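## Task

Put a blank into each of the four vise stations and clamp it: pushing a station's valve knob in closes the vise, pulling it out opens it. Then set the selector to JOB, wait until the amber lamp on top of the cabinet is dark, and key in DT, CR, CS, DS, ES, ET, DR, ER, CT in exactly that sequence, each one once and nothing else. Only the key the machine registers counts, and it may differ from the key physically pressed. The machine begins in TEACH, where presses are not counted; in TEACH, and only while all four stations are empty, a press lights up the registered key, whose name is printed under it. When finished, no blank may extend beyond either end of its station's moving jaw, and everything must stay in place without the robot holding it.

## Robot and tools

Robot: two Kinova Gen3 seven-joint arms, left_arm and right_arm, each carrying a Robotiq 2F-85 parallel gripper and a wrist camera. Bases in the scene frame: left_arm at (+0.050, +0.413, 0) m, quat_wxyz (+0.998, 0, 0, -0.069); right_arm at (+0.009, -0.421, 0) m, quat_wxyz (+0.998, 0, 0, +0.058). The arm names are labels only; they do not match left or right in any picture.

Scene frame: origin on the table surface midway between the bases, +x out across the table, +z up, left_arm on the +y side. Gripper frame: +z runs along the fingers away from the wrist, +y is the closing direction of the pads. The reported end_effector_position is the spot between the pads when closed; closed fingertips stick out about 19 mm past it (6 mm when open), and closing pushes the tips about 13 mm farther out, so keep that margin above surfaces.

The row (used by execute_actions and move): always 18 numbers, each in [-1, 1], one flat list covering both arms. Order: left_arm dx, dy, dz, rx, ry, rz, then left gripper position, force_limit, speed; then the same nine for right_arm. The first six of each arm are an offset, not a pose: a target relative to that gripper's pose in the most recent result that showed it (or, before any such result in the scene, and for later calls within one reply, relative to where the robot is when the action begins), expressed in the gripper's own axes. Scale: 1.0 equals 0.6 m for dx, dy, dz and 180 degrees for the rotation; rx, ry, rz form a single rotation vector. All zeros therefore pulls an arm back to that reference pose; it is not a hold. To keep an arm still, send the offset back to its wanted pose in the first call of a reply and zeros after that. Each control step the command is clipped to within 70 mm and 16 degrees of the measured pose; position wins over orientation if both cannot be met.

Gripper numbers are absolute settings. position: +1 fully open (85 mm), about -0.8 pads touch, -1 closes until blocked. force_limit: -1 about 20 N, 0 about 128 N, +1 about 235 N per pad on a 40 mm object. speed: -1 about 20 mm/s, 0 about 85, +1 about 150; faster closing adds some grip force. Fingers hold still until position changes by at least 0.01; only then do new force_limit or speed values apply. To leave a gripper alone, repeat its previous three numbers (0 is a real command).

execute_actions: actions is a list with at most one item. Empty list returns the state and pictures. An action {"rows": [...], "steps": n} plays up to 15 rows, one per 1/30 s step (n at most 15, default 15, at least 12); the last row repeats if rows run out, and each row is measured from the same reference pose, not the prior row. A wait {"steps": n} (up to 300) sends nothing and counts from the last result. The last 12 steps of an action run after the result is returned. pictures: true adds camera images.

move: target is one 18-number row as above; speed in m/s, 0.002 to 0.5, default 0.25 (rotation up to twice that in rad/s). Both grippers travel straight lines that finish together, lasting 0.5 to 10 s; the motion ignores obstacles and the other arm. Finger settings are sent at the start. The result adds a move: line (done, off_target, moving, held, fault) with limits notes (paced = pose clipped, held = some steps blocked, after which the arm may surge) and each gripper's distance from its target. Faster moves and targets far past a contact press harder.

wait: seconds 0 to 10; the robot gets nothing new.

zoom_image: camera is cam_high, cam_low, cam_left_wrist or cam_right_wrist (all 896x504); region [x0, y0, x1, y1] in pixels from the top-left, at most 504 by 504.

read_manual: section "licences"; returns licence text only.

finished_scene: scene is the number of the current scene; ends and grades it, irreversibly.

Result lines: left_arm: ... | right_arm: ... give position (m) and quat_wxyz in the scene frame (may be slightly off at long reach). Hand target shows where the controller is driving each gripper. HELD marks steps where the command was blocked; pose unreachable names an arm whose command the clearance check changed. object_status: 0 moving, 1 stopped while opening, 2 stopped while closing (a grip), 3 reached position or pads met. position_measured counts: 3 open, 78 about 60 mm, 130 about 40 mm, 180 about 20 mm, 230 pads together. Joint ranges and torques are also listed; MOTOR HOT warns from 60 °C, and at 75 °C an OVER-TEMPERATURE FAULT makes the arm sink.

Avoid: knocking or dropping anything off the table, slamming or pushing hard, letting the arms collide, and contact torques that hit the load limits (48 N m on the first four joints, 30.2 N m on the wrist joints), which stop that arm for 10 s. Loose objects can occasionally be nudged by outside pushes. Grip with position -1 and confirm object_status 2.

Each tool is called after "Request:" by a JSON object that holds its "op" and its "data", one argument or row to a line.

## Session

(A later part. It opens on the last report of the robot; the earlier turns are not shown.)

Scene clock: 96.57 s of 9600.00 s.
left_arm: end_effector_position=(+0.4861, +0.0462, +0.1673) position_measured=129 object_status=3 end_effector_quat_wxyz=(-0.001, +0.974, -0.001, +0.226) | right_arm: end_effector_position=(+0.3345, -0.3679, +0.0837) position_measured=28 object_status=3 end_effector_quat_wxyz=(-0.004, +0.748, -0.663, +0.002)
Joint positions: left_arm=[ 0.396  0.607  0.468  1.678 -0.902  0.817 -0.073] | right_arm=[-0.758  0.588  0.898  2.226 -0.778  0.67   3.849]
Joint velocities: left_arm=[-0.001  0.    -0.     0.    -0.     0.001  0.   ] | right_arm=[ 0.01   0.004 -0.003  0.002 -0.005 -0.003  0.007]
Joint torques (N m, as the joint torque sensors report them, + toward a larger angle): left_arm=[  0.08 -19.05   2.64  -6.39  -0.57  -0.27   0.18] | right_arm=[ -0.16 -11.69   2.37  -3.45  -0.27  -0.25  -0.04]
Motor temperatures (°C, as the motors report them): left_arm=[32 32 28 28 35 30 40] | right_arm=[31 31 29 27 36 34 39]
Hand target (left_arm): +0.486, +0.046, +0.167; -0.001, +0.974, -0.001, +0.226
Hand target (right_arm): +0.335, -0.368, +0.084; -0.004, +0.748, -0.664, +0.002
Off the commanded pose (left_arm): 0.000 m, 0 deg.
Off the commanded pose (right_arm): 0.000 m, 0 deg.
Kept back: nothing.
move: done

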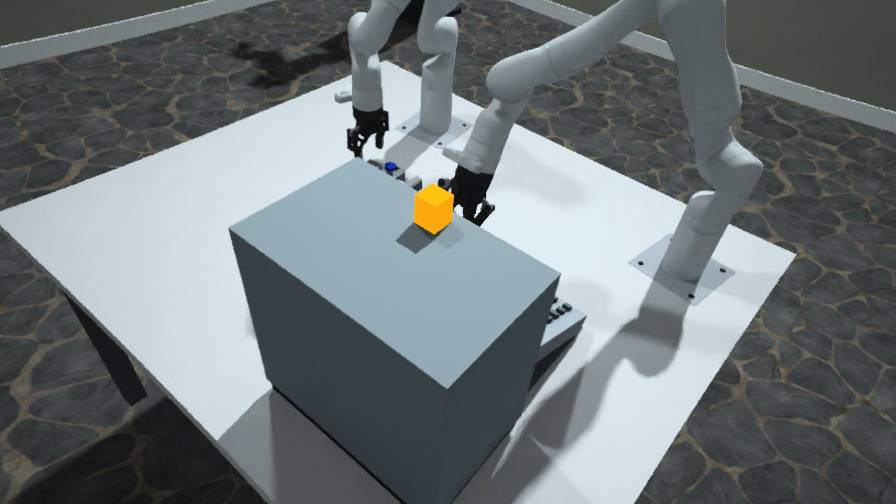

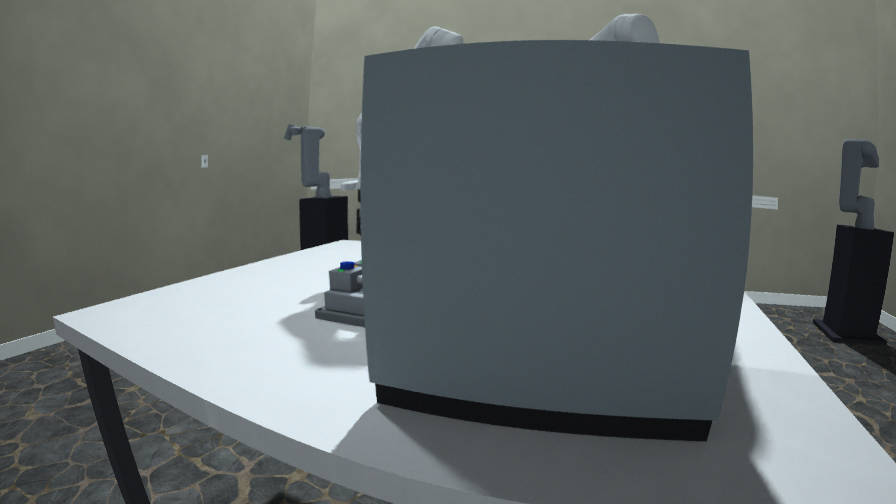

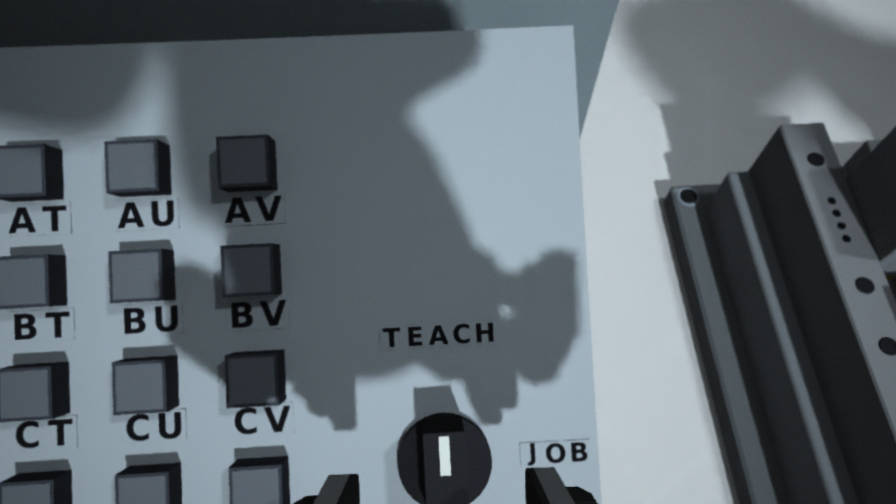

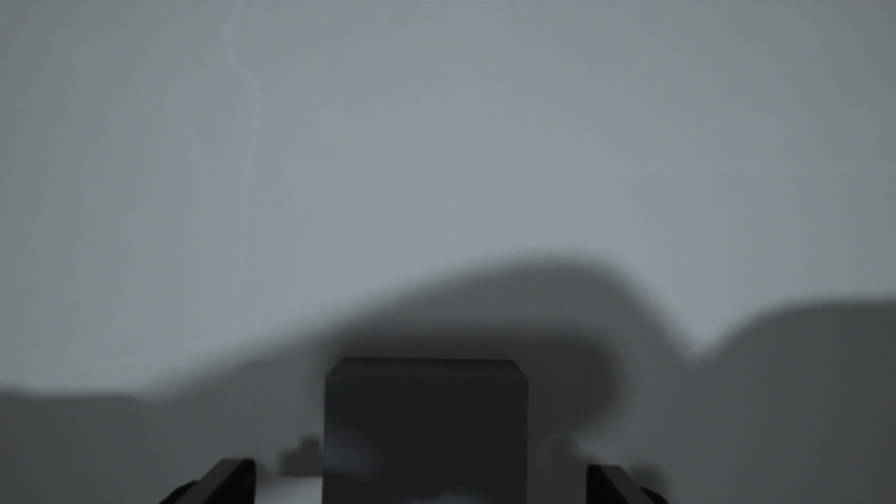

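Request:
{"op": "move", "data": {
  "target": [0,0,0,0,0,0,0,0,0, 0.004,0.001,0.093,0,0,-0.002,0.65,-0.5,0],
  "speed": 0.1
}}

Request:
{"op": "move", "data": {
  "target": [0,0,0,0,0,0,0,0,0, 0,0,0,0,0,0,-1,-0.5,-0.2]
}}

Request:
{"op": "move", "data": {
  "target": [0,0,0,0,0,0,0,0,0, 0,0,-0.208,0,0,0.033,-1,-0.5,-0.2]
}}

Scene clock: 100.57 s of 9600.00 s.
left_arm: end_effector_position=(+0.4861, +0.0462, +0.1673) position_measured=129 object_status=3 end_effector_quat_wxyz=(-0.001, +0.974, -0.001, +0.226) | right_arm: end_effector_position=(+0.3346, -0.3701, +0.0280) position_measured=47 object_status=3 end_effector_quat_wxyz=(-0.004, +0.751, -0.661, +0.002)
Joint positions: left_arm=[ 0.396  0.607  0.468  1.678 -0.902  0.817 -0.073] | right_arm=[-0.606  0.697  0.697  2.267 -1.002  0.513  4.05 ]
Joint velocities: left_arm=[-0.001 -0.001  0.001 -0.001 -0.001 -0.001  0.   ] | right_arm=[ 0.014  0.003 -0.005  0.003 -0.009 -0.005  0.01 ]
Joint torques (N m, as the joint torque sensors report them, + toward a larger angle): left_arm=[  0.17 -19.07   2.81  -6.61  -0.51  -0.34   0.25] | right_arm=[ -0.16 -13.18   2.45  -1.88   0.15  -0.12   0.02]
Motor temperatures (°C, as the motors report them): left_arm=[32 32 28 28 35 30 40] | right_arm=[31 31 29 27 36 34 39]
Hand target (left_arm): +0.486, +0.046, +0.167; -0.001, +0.974, -0.001, +0.226
Hand target (right_arm): +0.335, -0.370, +0.028; -0.004, +0.750, -0.661, +0.002
Off the commanded pose (left_arm): 0.000 m, 0 deg.
Off the commanded pose (right_arm): 0.000 m, 0 deg.
Kept back: nothing.
move: done

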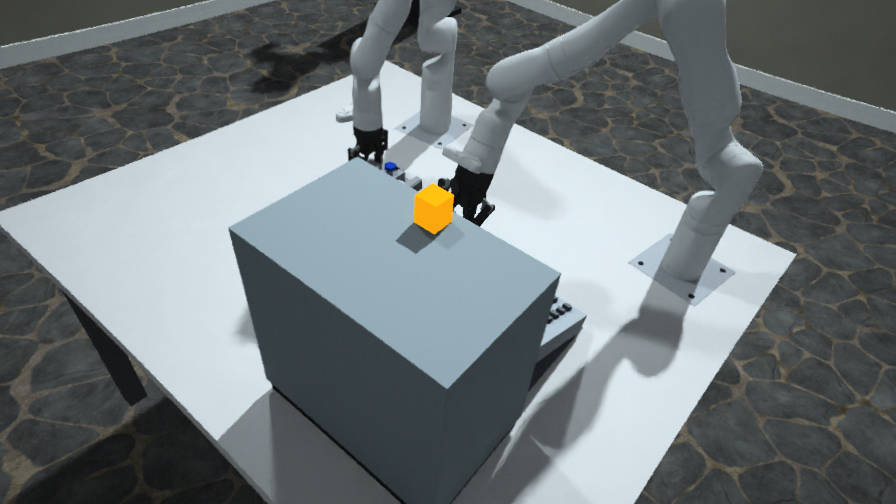

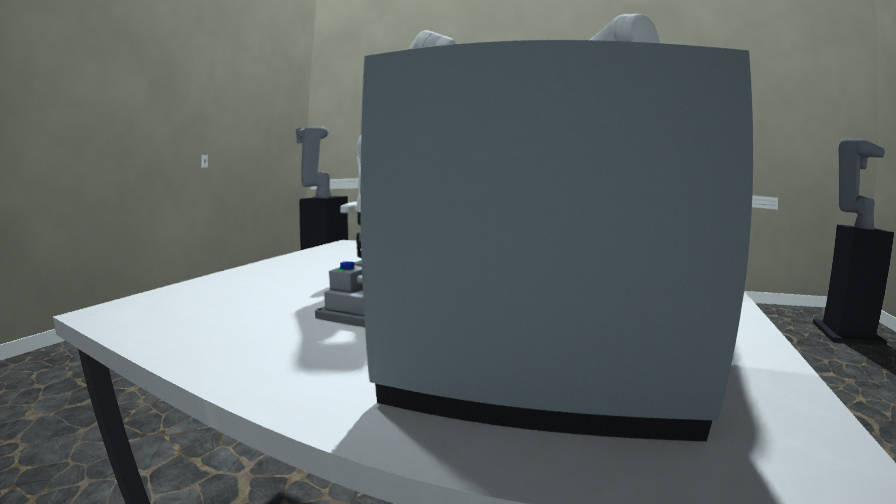

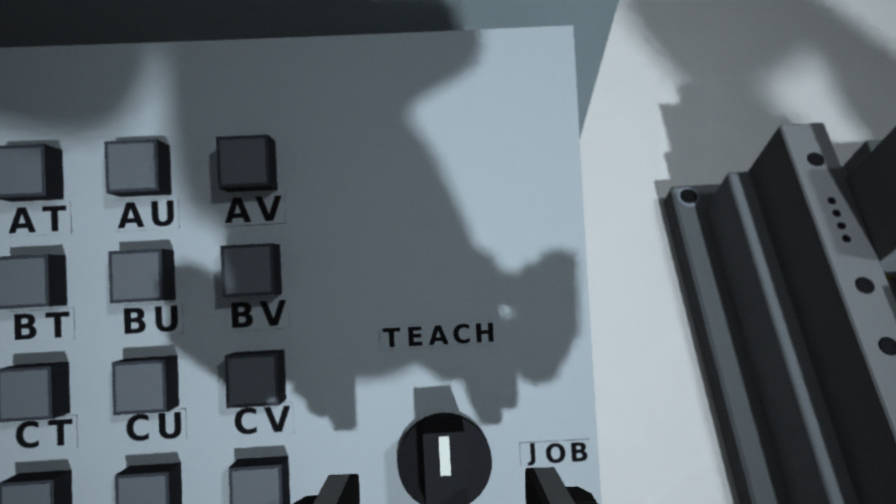

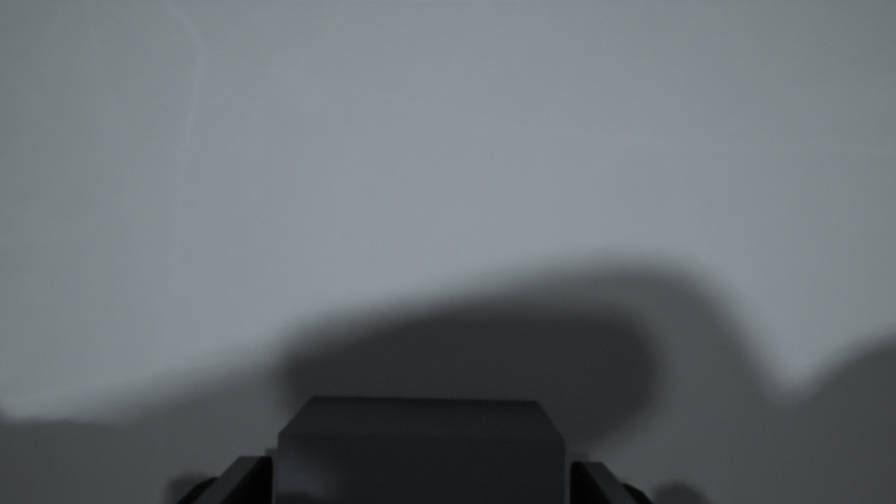

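Scene clock: 101.07 s of 9600.00 s.
left_arm: end_effector_position=(+0.4861, +0.0462, +0.1673) position_measured=129 object_status=3 end_effector_quat_wxyz=(-0.001, +0.974, -0.001, +0.226) | right_arm: end_effector_position=(+0.3346, -0.3701, +0.0282) position_measured=80 object_status=2 end_effector_quat_wxyz=(-0.004, +0.751, -0.661, +0.002)
Joint positions: left_arm=[ 0.396  0.607  0.468  1.678 -0.902  0.817 -0.073] | right_arm=[-0.606  0.697  0.697  2.267 -1.002  0.513  4.05 ]
Joint velocities: left_arm=[ 0.     0.001  0.     0.    -0.     0.    -0.   ] | right_arm=[-0.001  0.     0.    -0.    -0.     0.    -0.   ]
Joint torques (N m, as the joint torque sensors report them, + toward a larger angle): left_arm=[  0.06 -19.06   2.75  -6.41  -0.48  -0.37   0.19] | right_arm=[ -0.24 -12.46   2.17  -2.01  -0.09  -0.43  -0.01]
Motor temperatures (°C, as the motors report them): left_arm=[32 32 28 28 35 30 40] | right_arm=[31 31 29 27 36 34 39]
Hand target (left_arm): +0.486, +0.046, +0.167; -0.001, +0.974, -0.001, +0.226
Hand target (right_arm): +0.335, -0.370, +0.028; -0.004, +0.751, -0.661, +0.002
Off the commanded pose (left_arm): 0.000 m, 0 deg.
Off the commanded pose (right_arm): 0.000 m, 0 deg.
Kept back: nothing.
move: done

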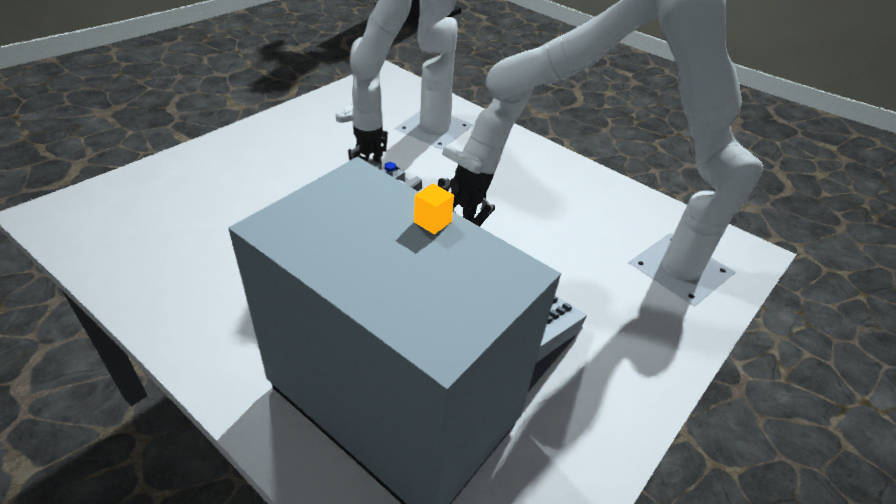

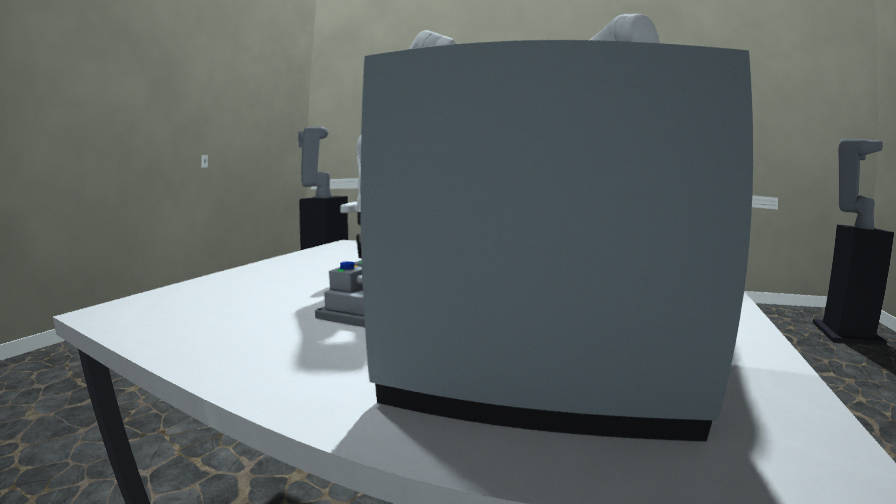

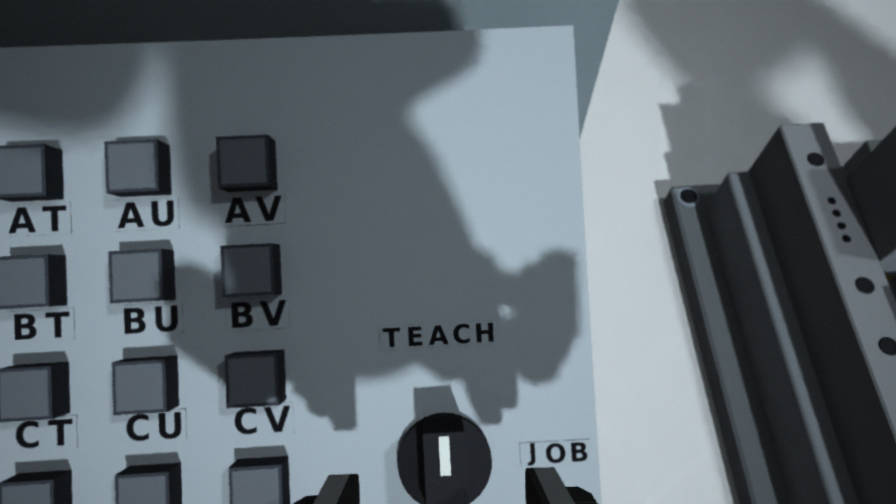

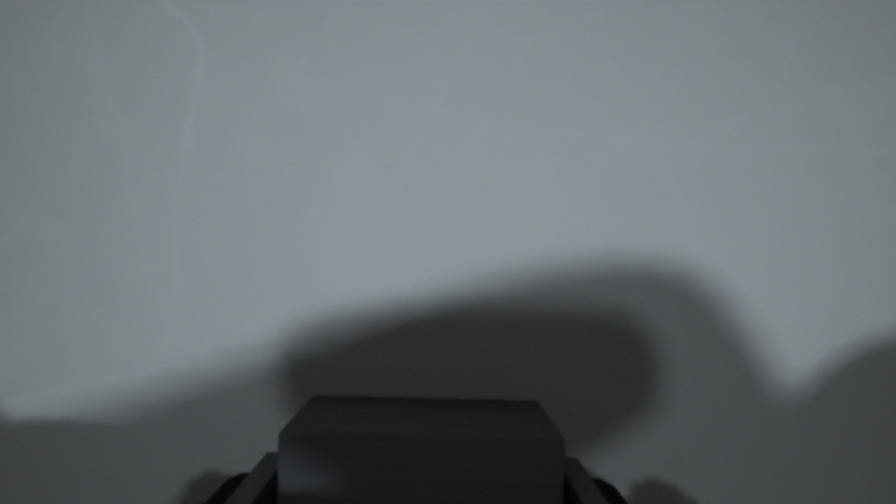

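Scene clock: 102.27 s of 9600.00 s.
left_arm: end_effector_position=(+0.4861, +0.0462, +0.1673) position_measured=129 object_status=3 end_effector_quat_wxyz=(-0.001, +0.974, -0.001, +0.226) | right_arm: end_effector_position=(+0.3337, -0.3703, +0.1531) position_measured=80 object_status=2 end_effector_quat_wxyz=(+0.004, -0.715, +0.699, -0.001)
Joint positions: left_arm=[ 0.396  0.607  0.468  1.678 -0.902  0.817 -0.073] | right_arm=[-0.918  0.44   1.087  2.141 -0.531  0.851  3.542]
Joint velocities: left_arm=[-0.001 -0.001 -0.    -0.    -0.001  0.001 -0.   ] | right_arm=[-0.009 -0.001  0.    -0.001  0.003  0.002 -0.004]
Joint torques (N m, as the joint torque sensors report them, + toward a larger angle): left_arm=[  0.08 -18.88   2.76  -6.52  -0.46  -0.32   0.26] | right_arm=[ -0.29 -10.06   2.53  -5.82   0.05  -0.38  -0.19]
Motor temperatures (°C, as the motors report them): left_arm=[32 32 28 28 35 30 40] | right_arm=[31 31 29 27 36 34 39]
Hand target (left_arm): +0.486, +0.046, +0.167; -0.001, +0.974, -0.001, +0.226
Hand target (right_arm): +0.334, -0.370, +0.153; -0.004, +0.716, -0.699, +0.001
Off the commanded pose (left_arm): 0.000 m, 0 deg.
Off the commanded pose (right_arm): 0.000 m, 0 deg.
Kept back: nothing.
move: done

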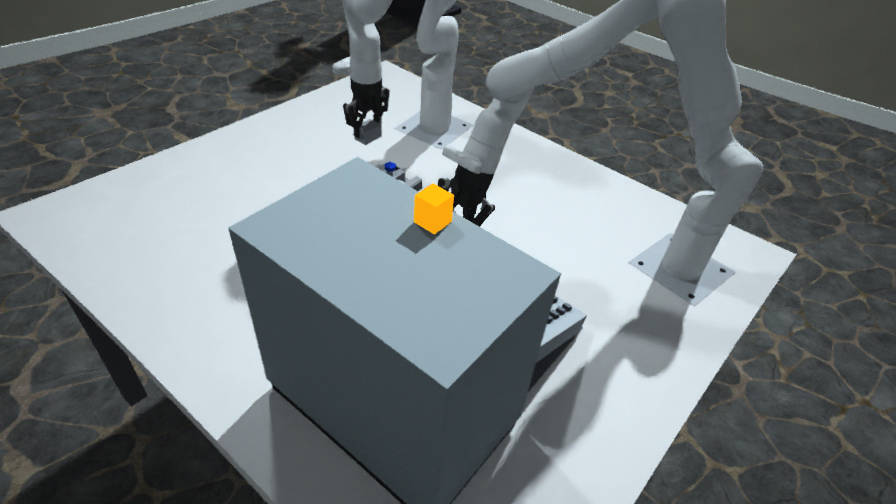

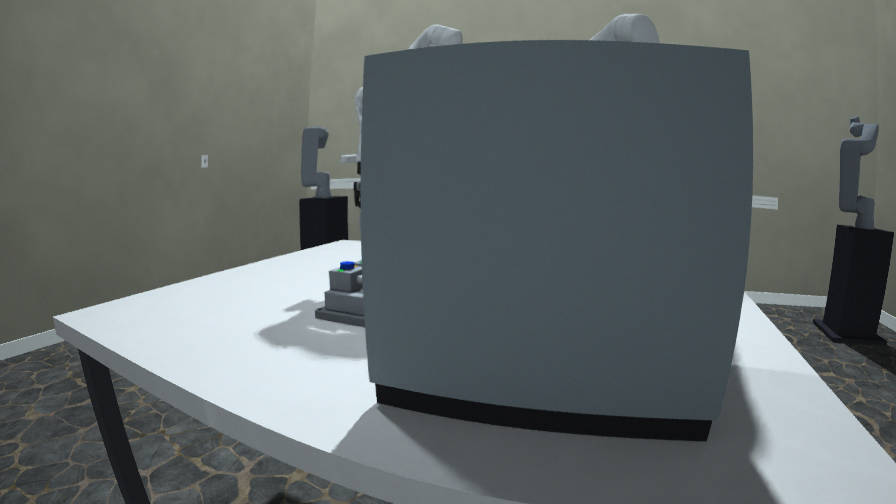

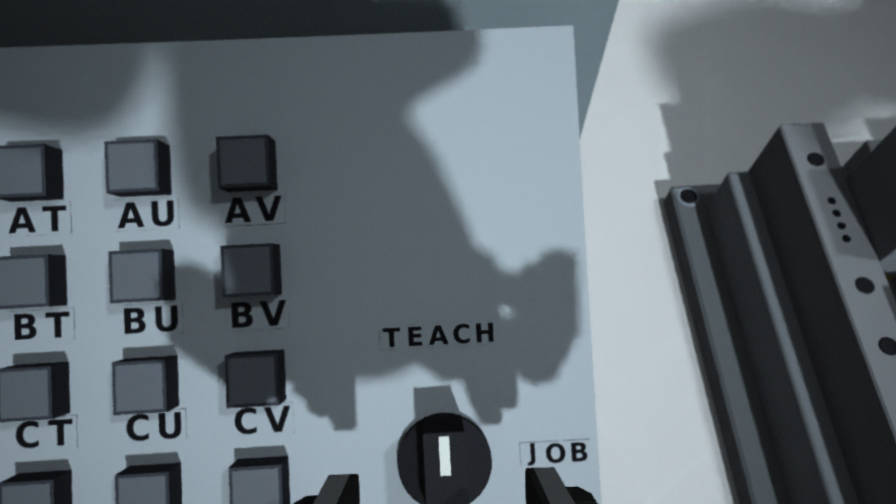

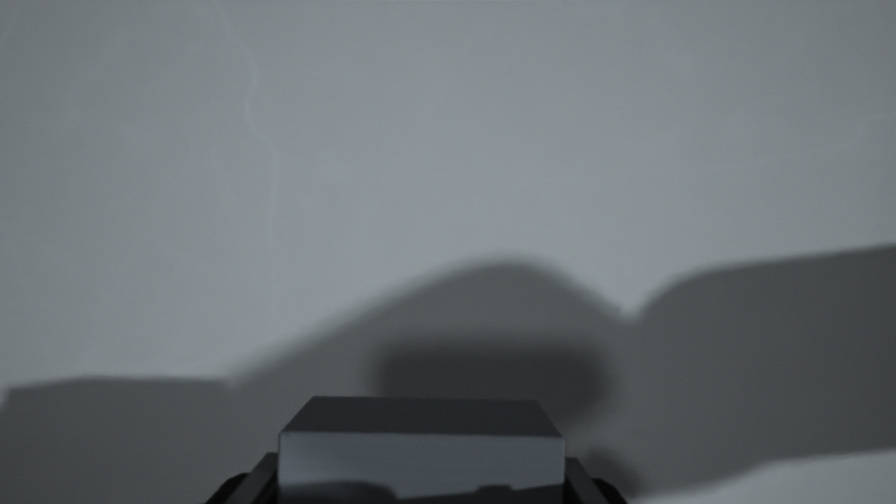

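Request:
{"op": "move", "data": {
  "target": [0,0,0,0,0,0,0,0,0, -0.348,-0.049,0,0,0,0,-1,-0.5,-0.2]
}}

Request:
{"op": "move", "data": {
  "target": [0,0,0,0,0,0,0,0,0, 0,0,0.048,0,0,0,-1,-0.5,-0.2],
  "speed": 0.1
}}

Scene clock: 104.07 s of 9600.00 s.
left_arm: end_effector_position=(+0.4861, +0.0462, +0.1673) position_measured=129 object_status=3 end_effector_quat_wxyz=(-0.001, +0.974, -0.001, +0.226) | right_arm: end_effector_position=(+0.3568, -0.1604, +0.1537) position_measured=80 object_status=2 end_effector_quat_wxyz=(+0.004, -0.716, +0.699, -0.000)
Joint positions: left_arm=[ 0.396  0.607  0.468  1.678 -0.902  0.817 -0.073] | right_arm=[-1.218  0.657  1.001  1.81  -0.645  1.032  3.086]
Joint velocities: left_arm=[-0.    -0.     0.     0.001 -0.    -0.002  0.   ] | right_arm=[ 0.002  0.008 -0.    -0.005  0.002  0.003 -0.005]
Joint torques (N m, as the joint torque sensors report them, + toward a larger angle): left_arm=[  0.04 -19.12   2.68  -6.44  -0.51  -0.31   0.19] | right_arm=[ -0.15 -15.31   4.44  -6.45   0.15  -0.33   0.42]
Motor temperatures (°C, as the motors report them): left_arm=[32 32 28 28 35 30 40] | right_arm=[31 31 29 27 36 34 39]
Hand target (left_arm): +0.486, +0.046, +0.167; -0.001, +0.974, -0.001, +0.226
Hand target (right_arm): +0.357, -0.160, +0.153; -0.004, +0.715, -0.699, +0.001
Off the commanded pose (left_arm): 0.000 m, 0 deg.
Off the commanded pose (right_arm): 0.002 m, 0 deg.
Kept back: nothing.
move: done

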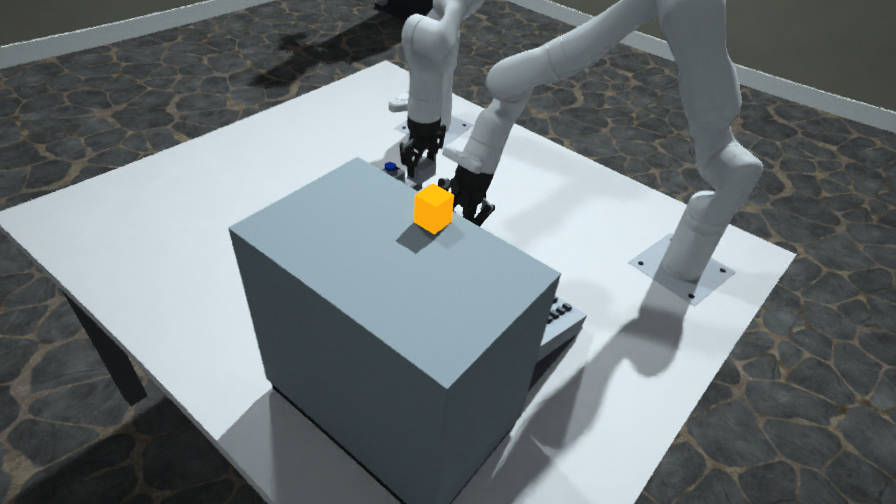

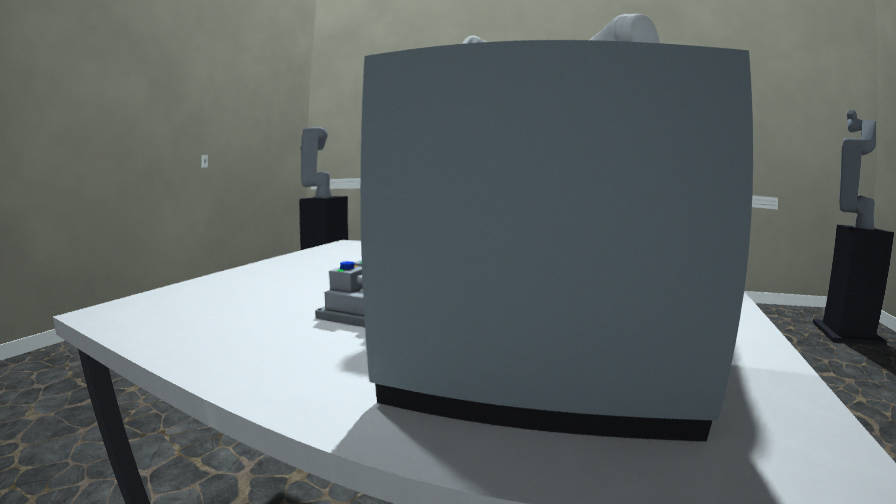

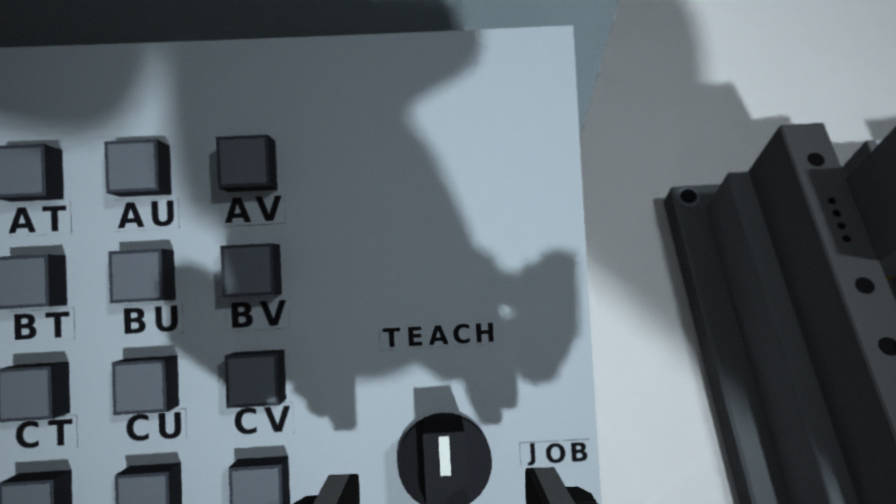

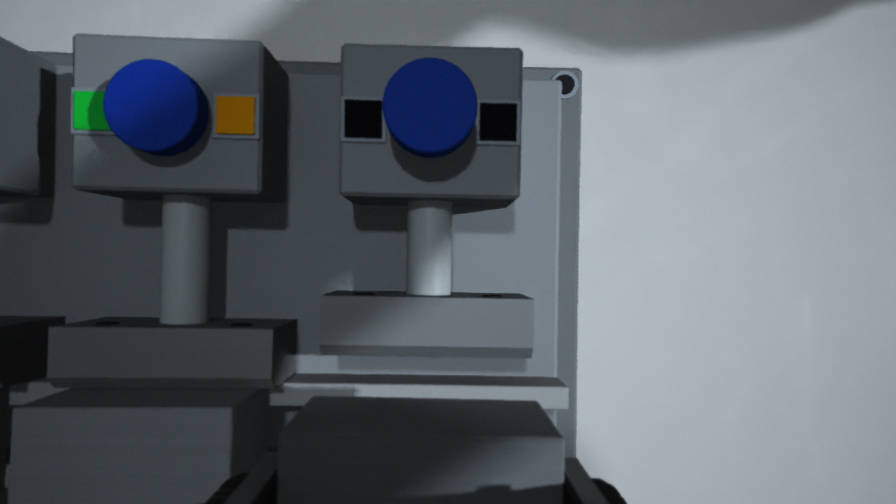

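Scene clock: 104.87 s of 9600.00 s.
left_arm: end_effector_position=(+0.4861, +0.0462, +0.1673) position_measured=129 object_status=3 end_effector_quat_wxyz=(-0.001, +0.974, -0.001, +0.226) | right_arm: end_effector_position=(+0.3569, -0.1602, +0.1250) position_measured=80 object_status=2 end_effector_quat_wxyz=(+0.004, -0.716, +0.699, -0.000)
Joint positions: left_arm=[ 0.396  0.607  0.468  1.678 -0.902  0.817 -0.073] | right_arm=[-1.19   0.698  0.957  1.846 -0.697  0.964  3.126]
Joint velocities: left_arm=[ 0.    -0.001  0.    -0.     0.     0.001  0.   ] | right_arm=[ 0.004  0.004 -0.001  0.003 -0.003 -0.003  0.001]
Joint torques (N m, as the joint torque sensors report them, + toward a larger angle): left_arm=[  0.05 -19.06   2.8   -6.54  -0.58  -0.33   0.24] | right_arm=[  0.   -15.61   4.77  -5.87  -0.14  -0.13  -0.03]
Motor temperatures (°C, as the motors report them): left_arm=[32 32 28 28 35 30 40] | right_arm=[31 31 29 27 36 34 39]
Hand target (left_arm): +0.486, +0.046, +0.167; -0.001, +0.974, -0.001, +0.226
Hand target (right_arm): +0.357, -0.160, +0.125; -0.004, +0.715, -0.699, +0.000
Off the commanded pose (left_arm): 0.000 m, 0 deg.
Off the commanded pose (right_arm): 0.000 m, 0 deg.
Kept back: nothing.
move: done

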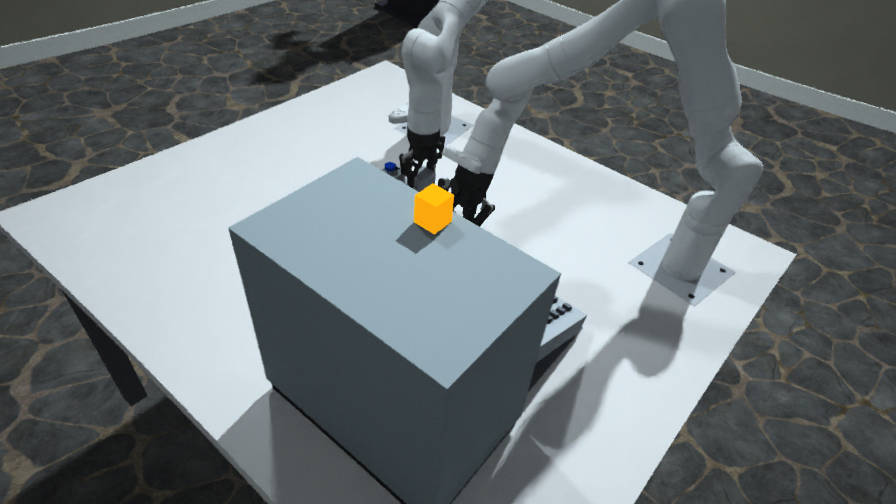

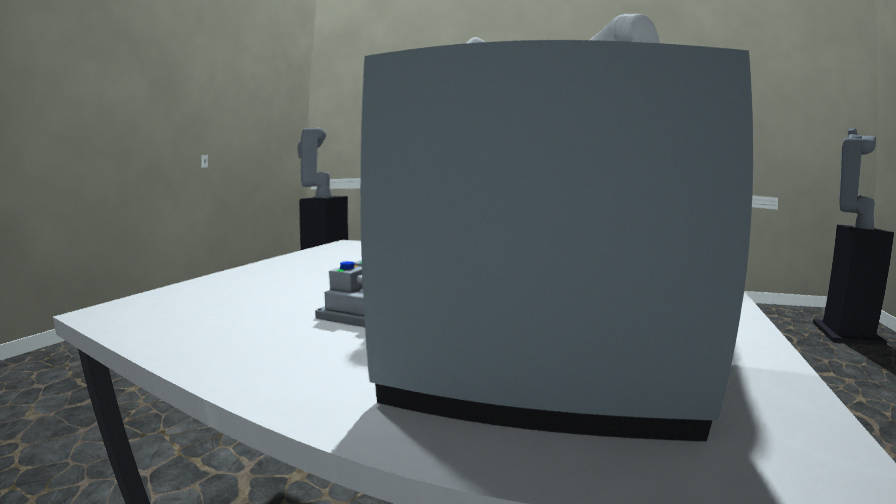

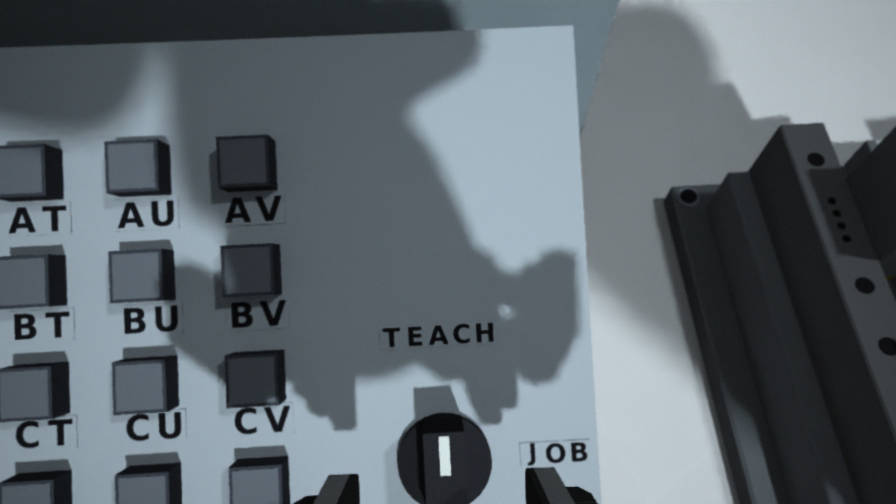

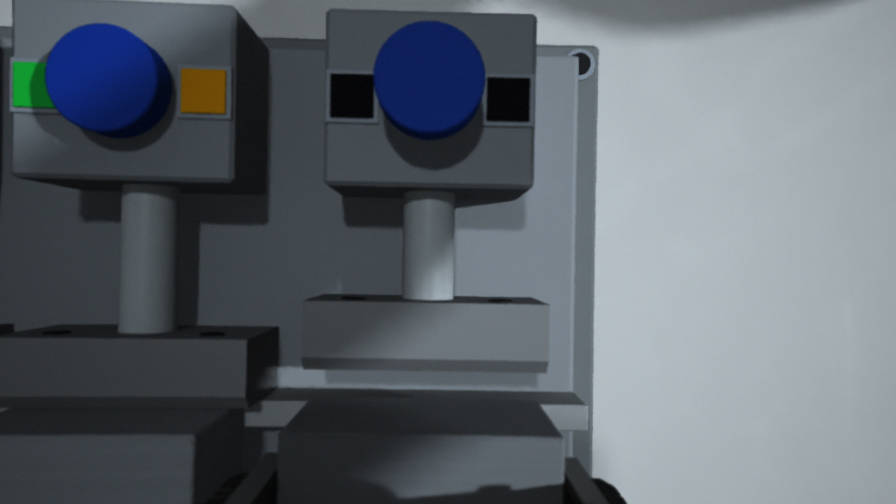

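Request:
{"op": "move", "data": {
  "target": [0,0,0,0,0,0,0,0,0, 0.004,0,0.0433,0,0,0,-1,-0.5,-0.2],
  "speed": 0.035
}}

Scene clock: 106.33 s of 9600.00 s.
left_arm: end_effector_position=(+0.4861, +0.0462, +0.1673) position_measured=129 object_status=3 end_effector_quat_wxyz=(-0.001, +0.974, -0.001, +0.226) | right_arm: end_effector_position=(+0.3571, -0.1624, +0.0992) position_measured=80 object_status=2 end_effector_quat_wxyz=(+0.004, -0.716, +0.699, -0.000)
Joint positions: left_arm=[ 0.396  0.607  0.468  1.678 -0.902  0.817 -0.073] | right_arm=[-1.159  0.735  0.913  1.877 -0.746  0.903  3.17 ]
Joint velocities: left_arm=[ 0.     0.    -0.     0.001  0.001  0.002 -0.   ] | right_arm=[ 0.003  0.004 -0.003  0.    -0.002 -0.003  0.002]
Joint torques (N m, as the joint torque sensors report them, + toward a larger angle): left_arm=[  0.11 -19.19   2.72  -6.5   -0.54  -0.3    0.17] | right_arm=[ -0.25 -16.16   4.35  -5.13  -0.07  -0.21  -0.2 ]
Motor temperatures (°C, as the motors report them): left_arm=[32 32 28 28 35 30 40] | right_arm=[31 31 29 27 36 34 39]
Hand target (left_arm): +0.486, +0.046, +0.167; -0.001, +0.974, -0.001, +0.226
Hand target (right_arm): +0.357, -0.163, +0.099; -0.004, +0.715, -0.699, +0.000
Off the commanded pose (left_arm): 0.000 m, 0 deg.
Off the commanded pose (right_arm): 0.000 m, 0 deg.
Kept back: nothing.
move: done

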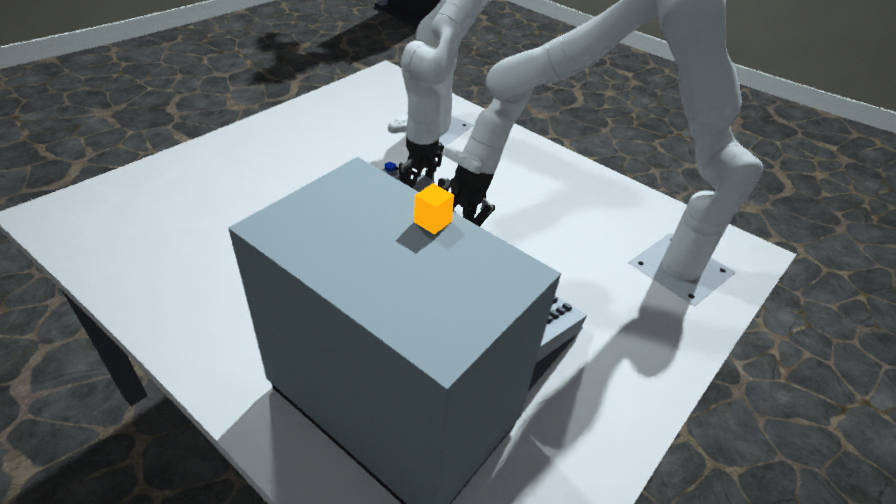

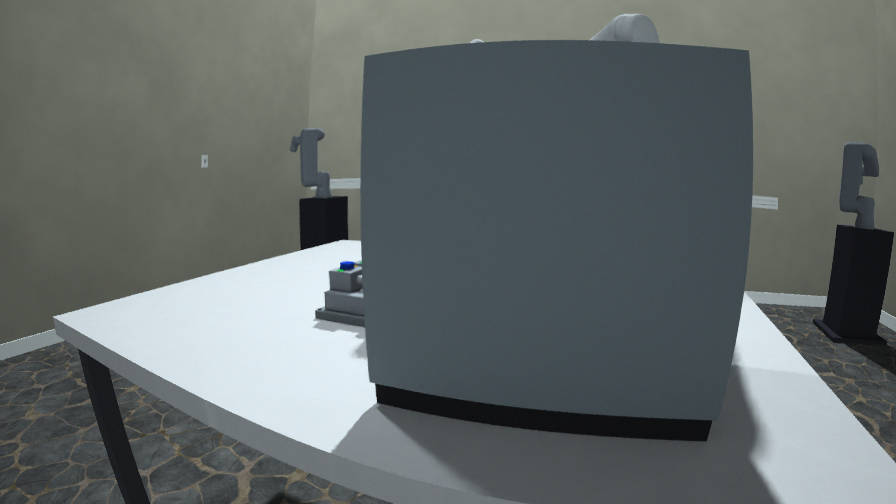

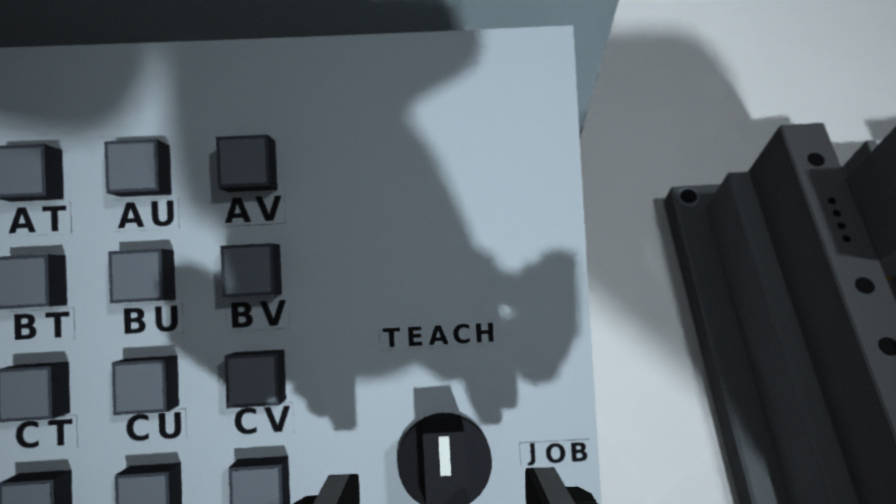

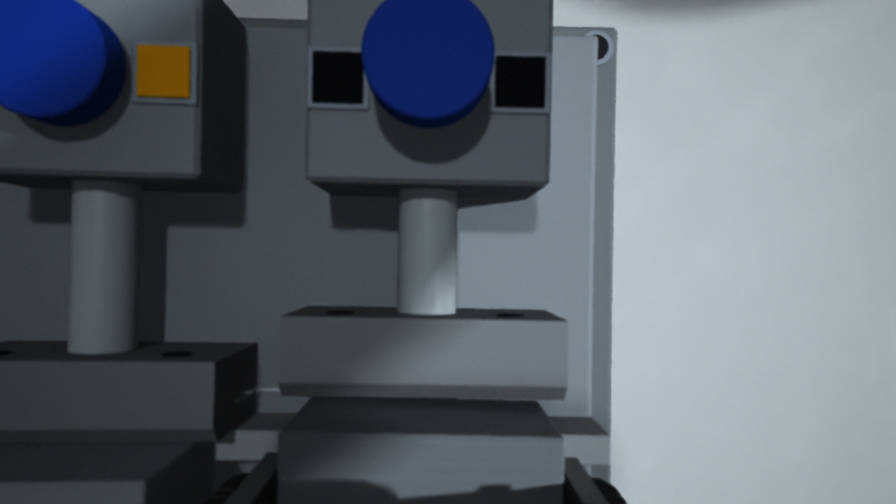

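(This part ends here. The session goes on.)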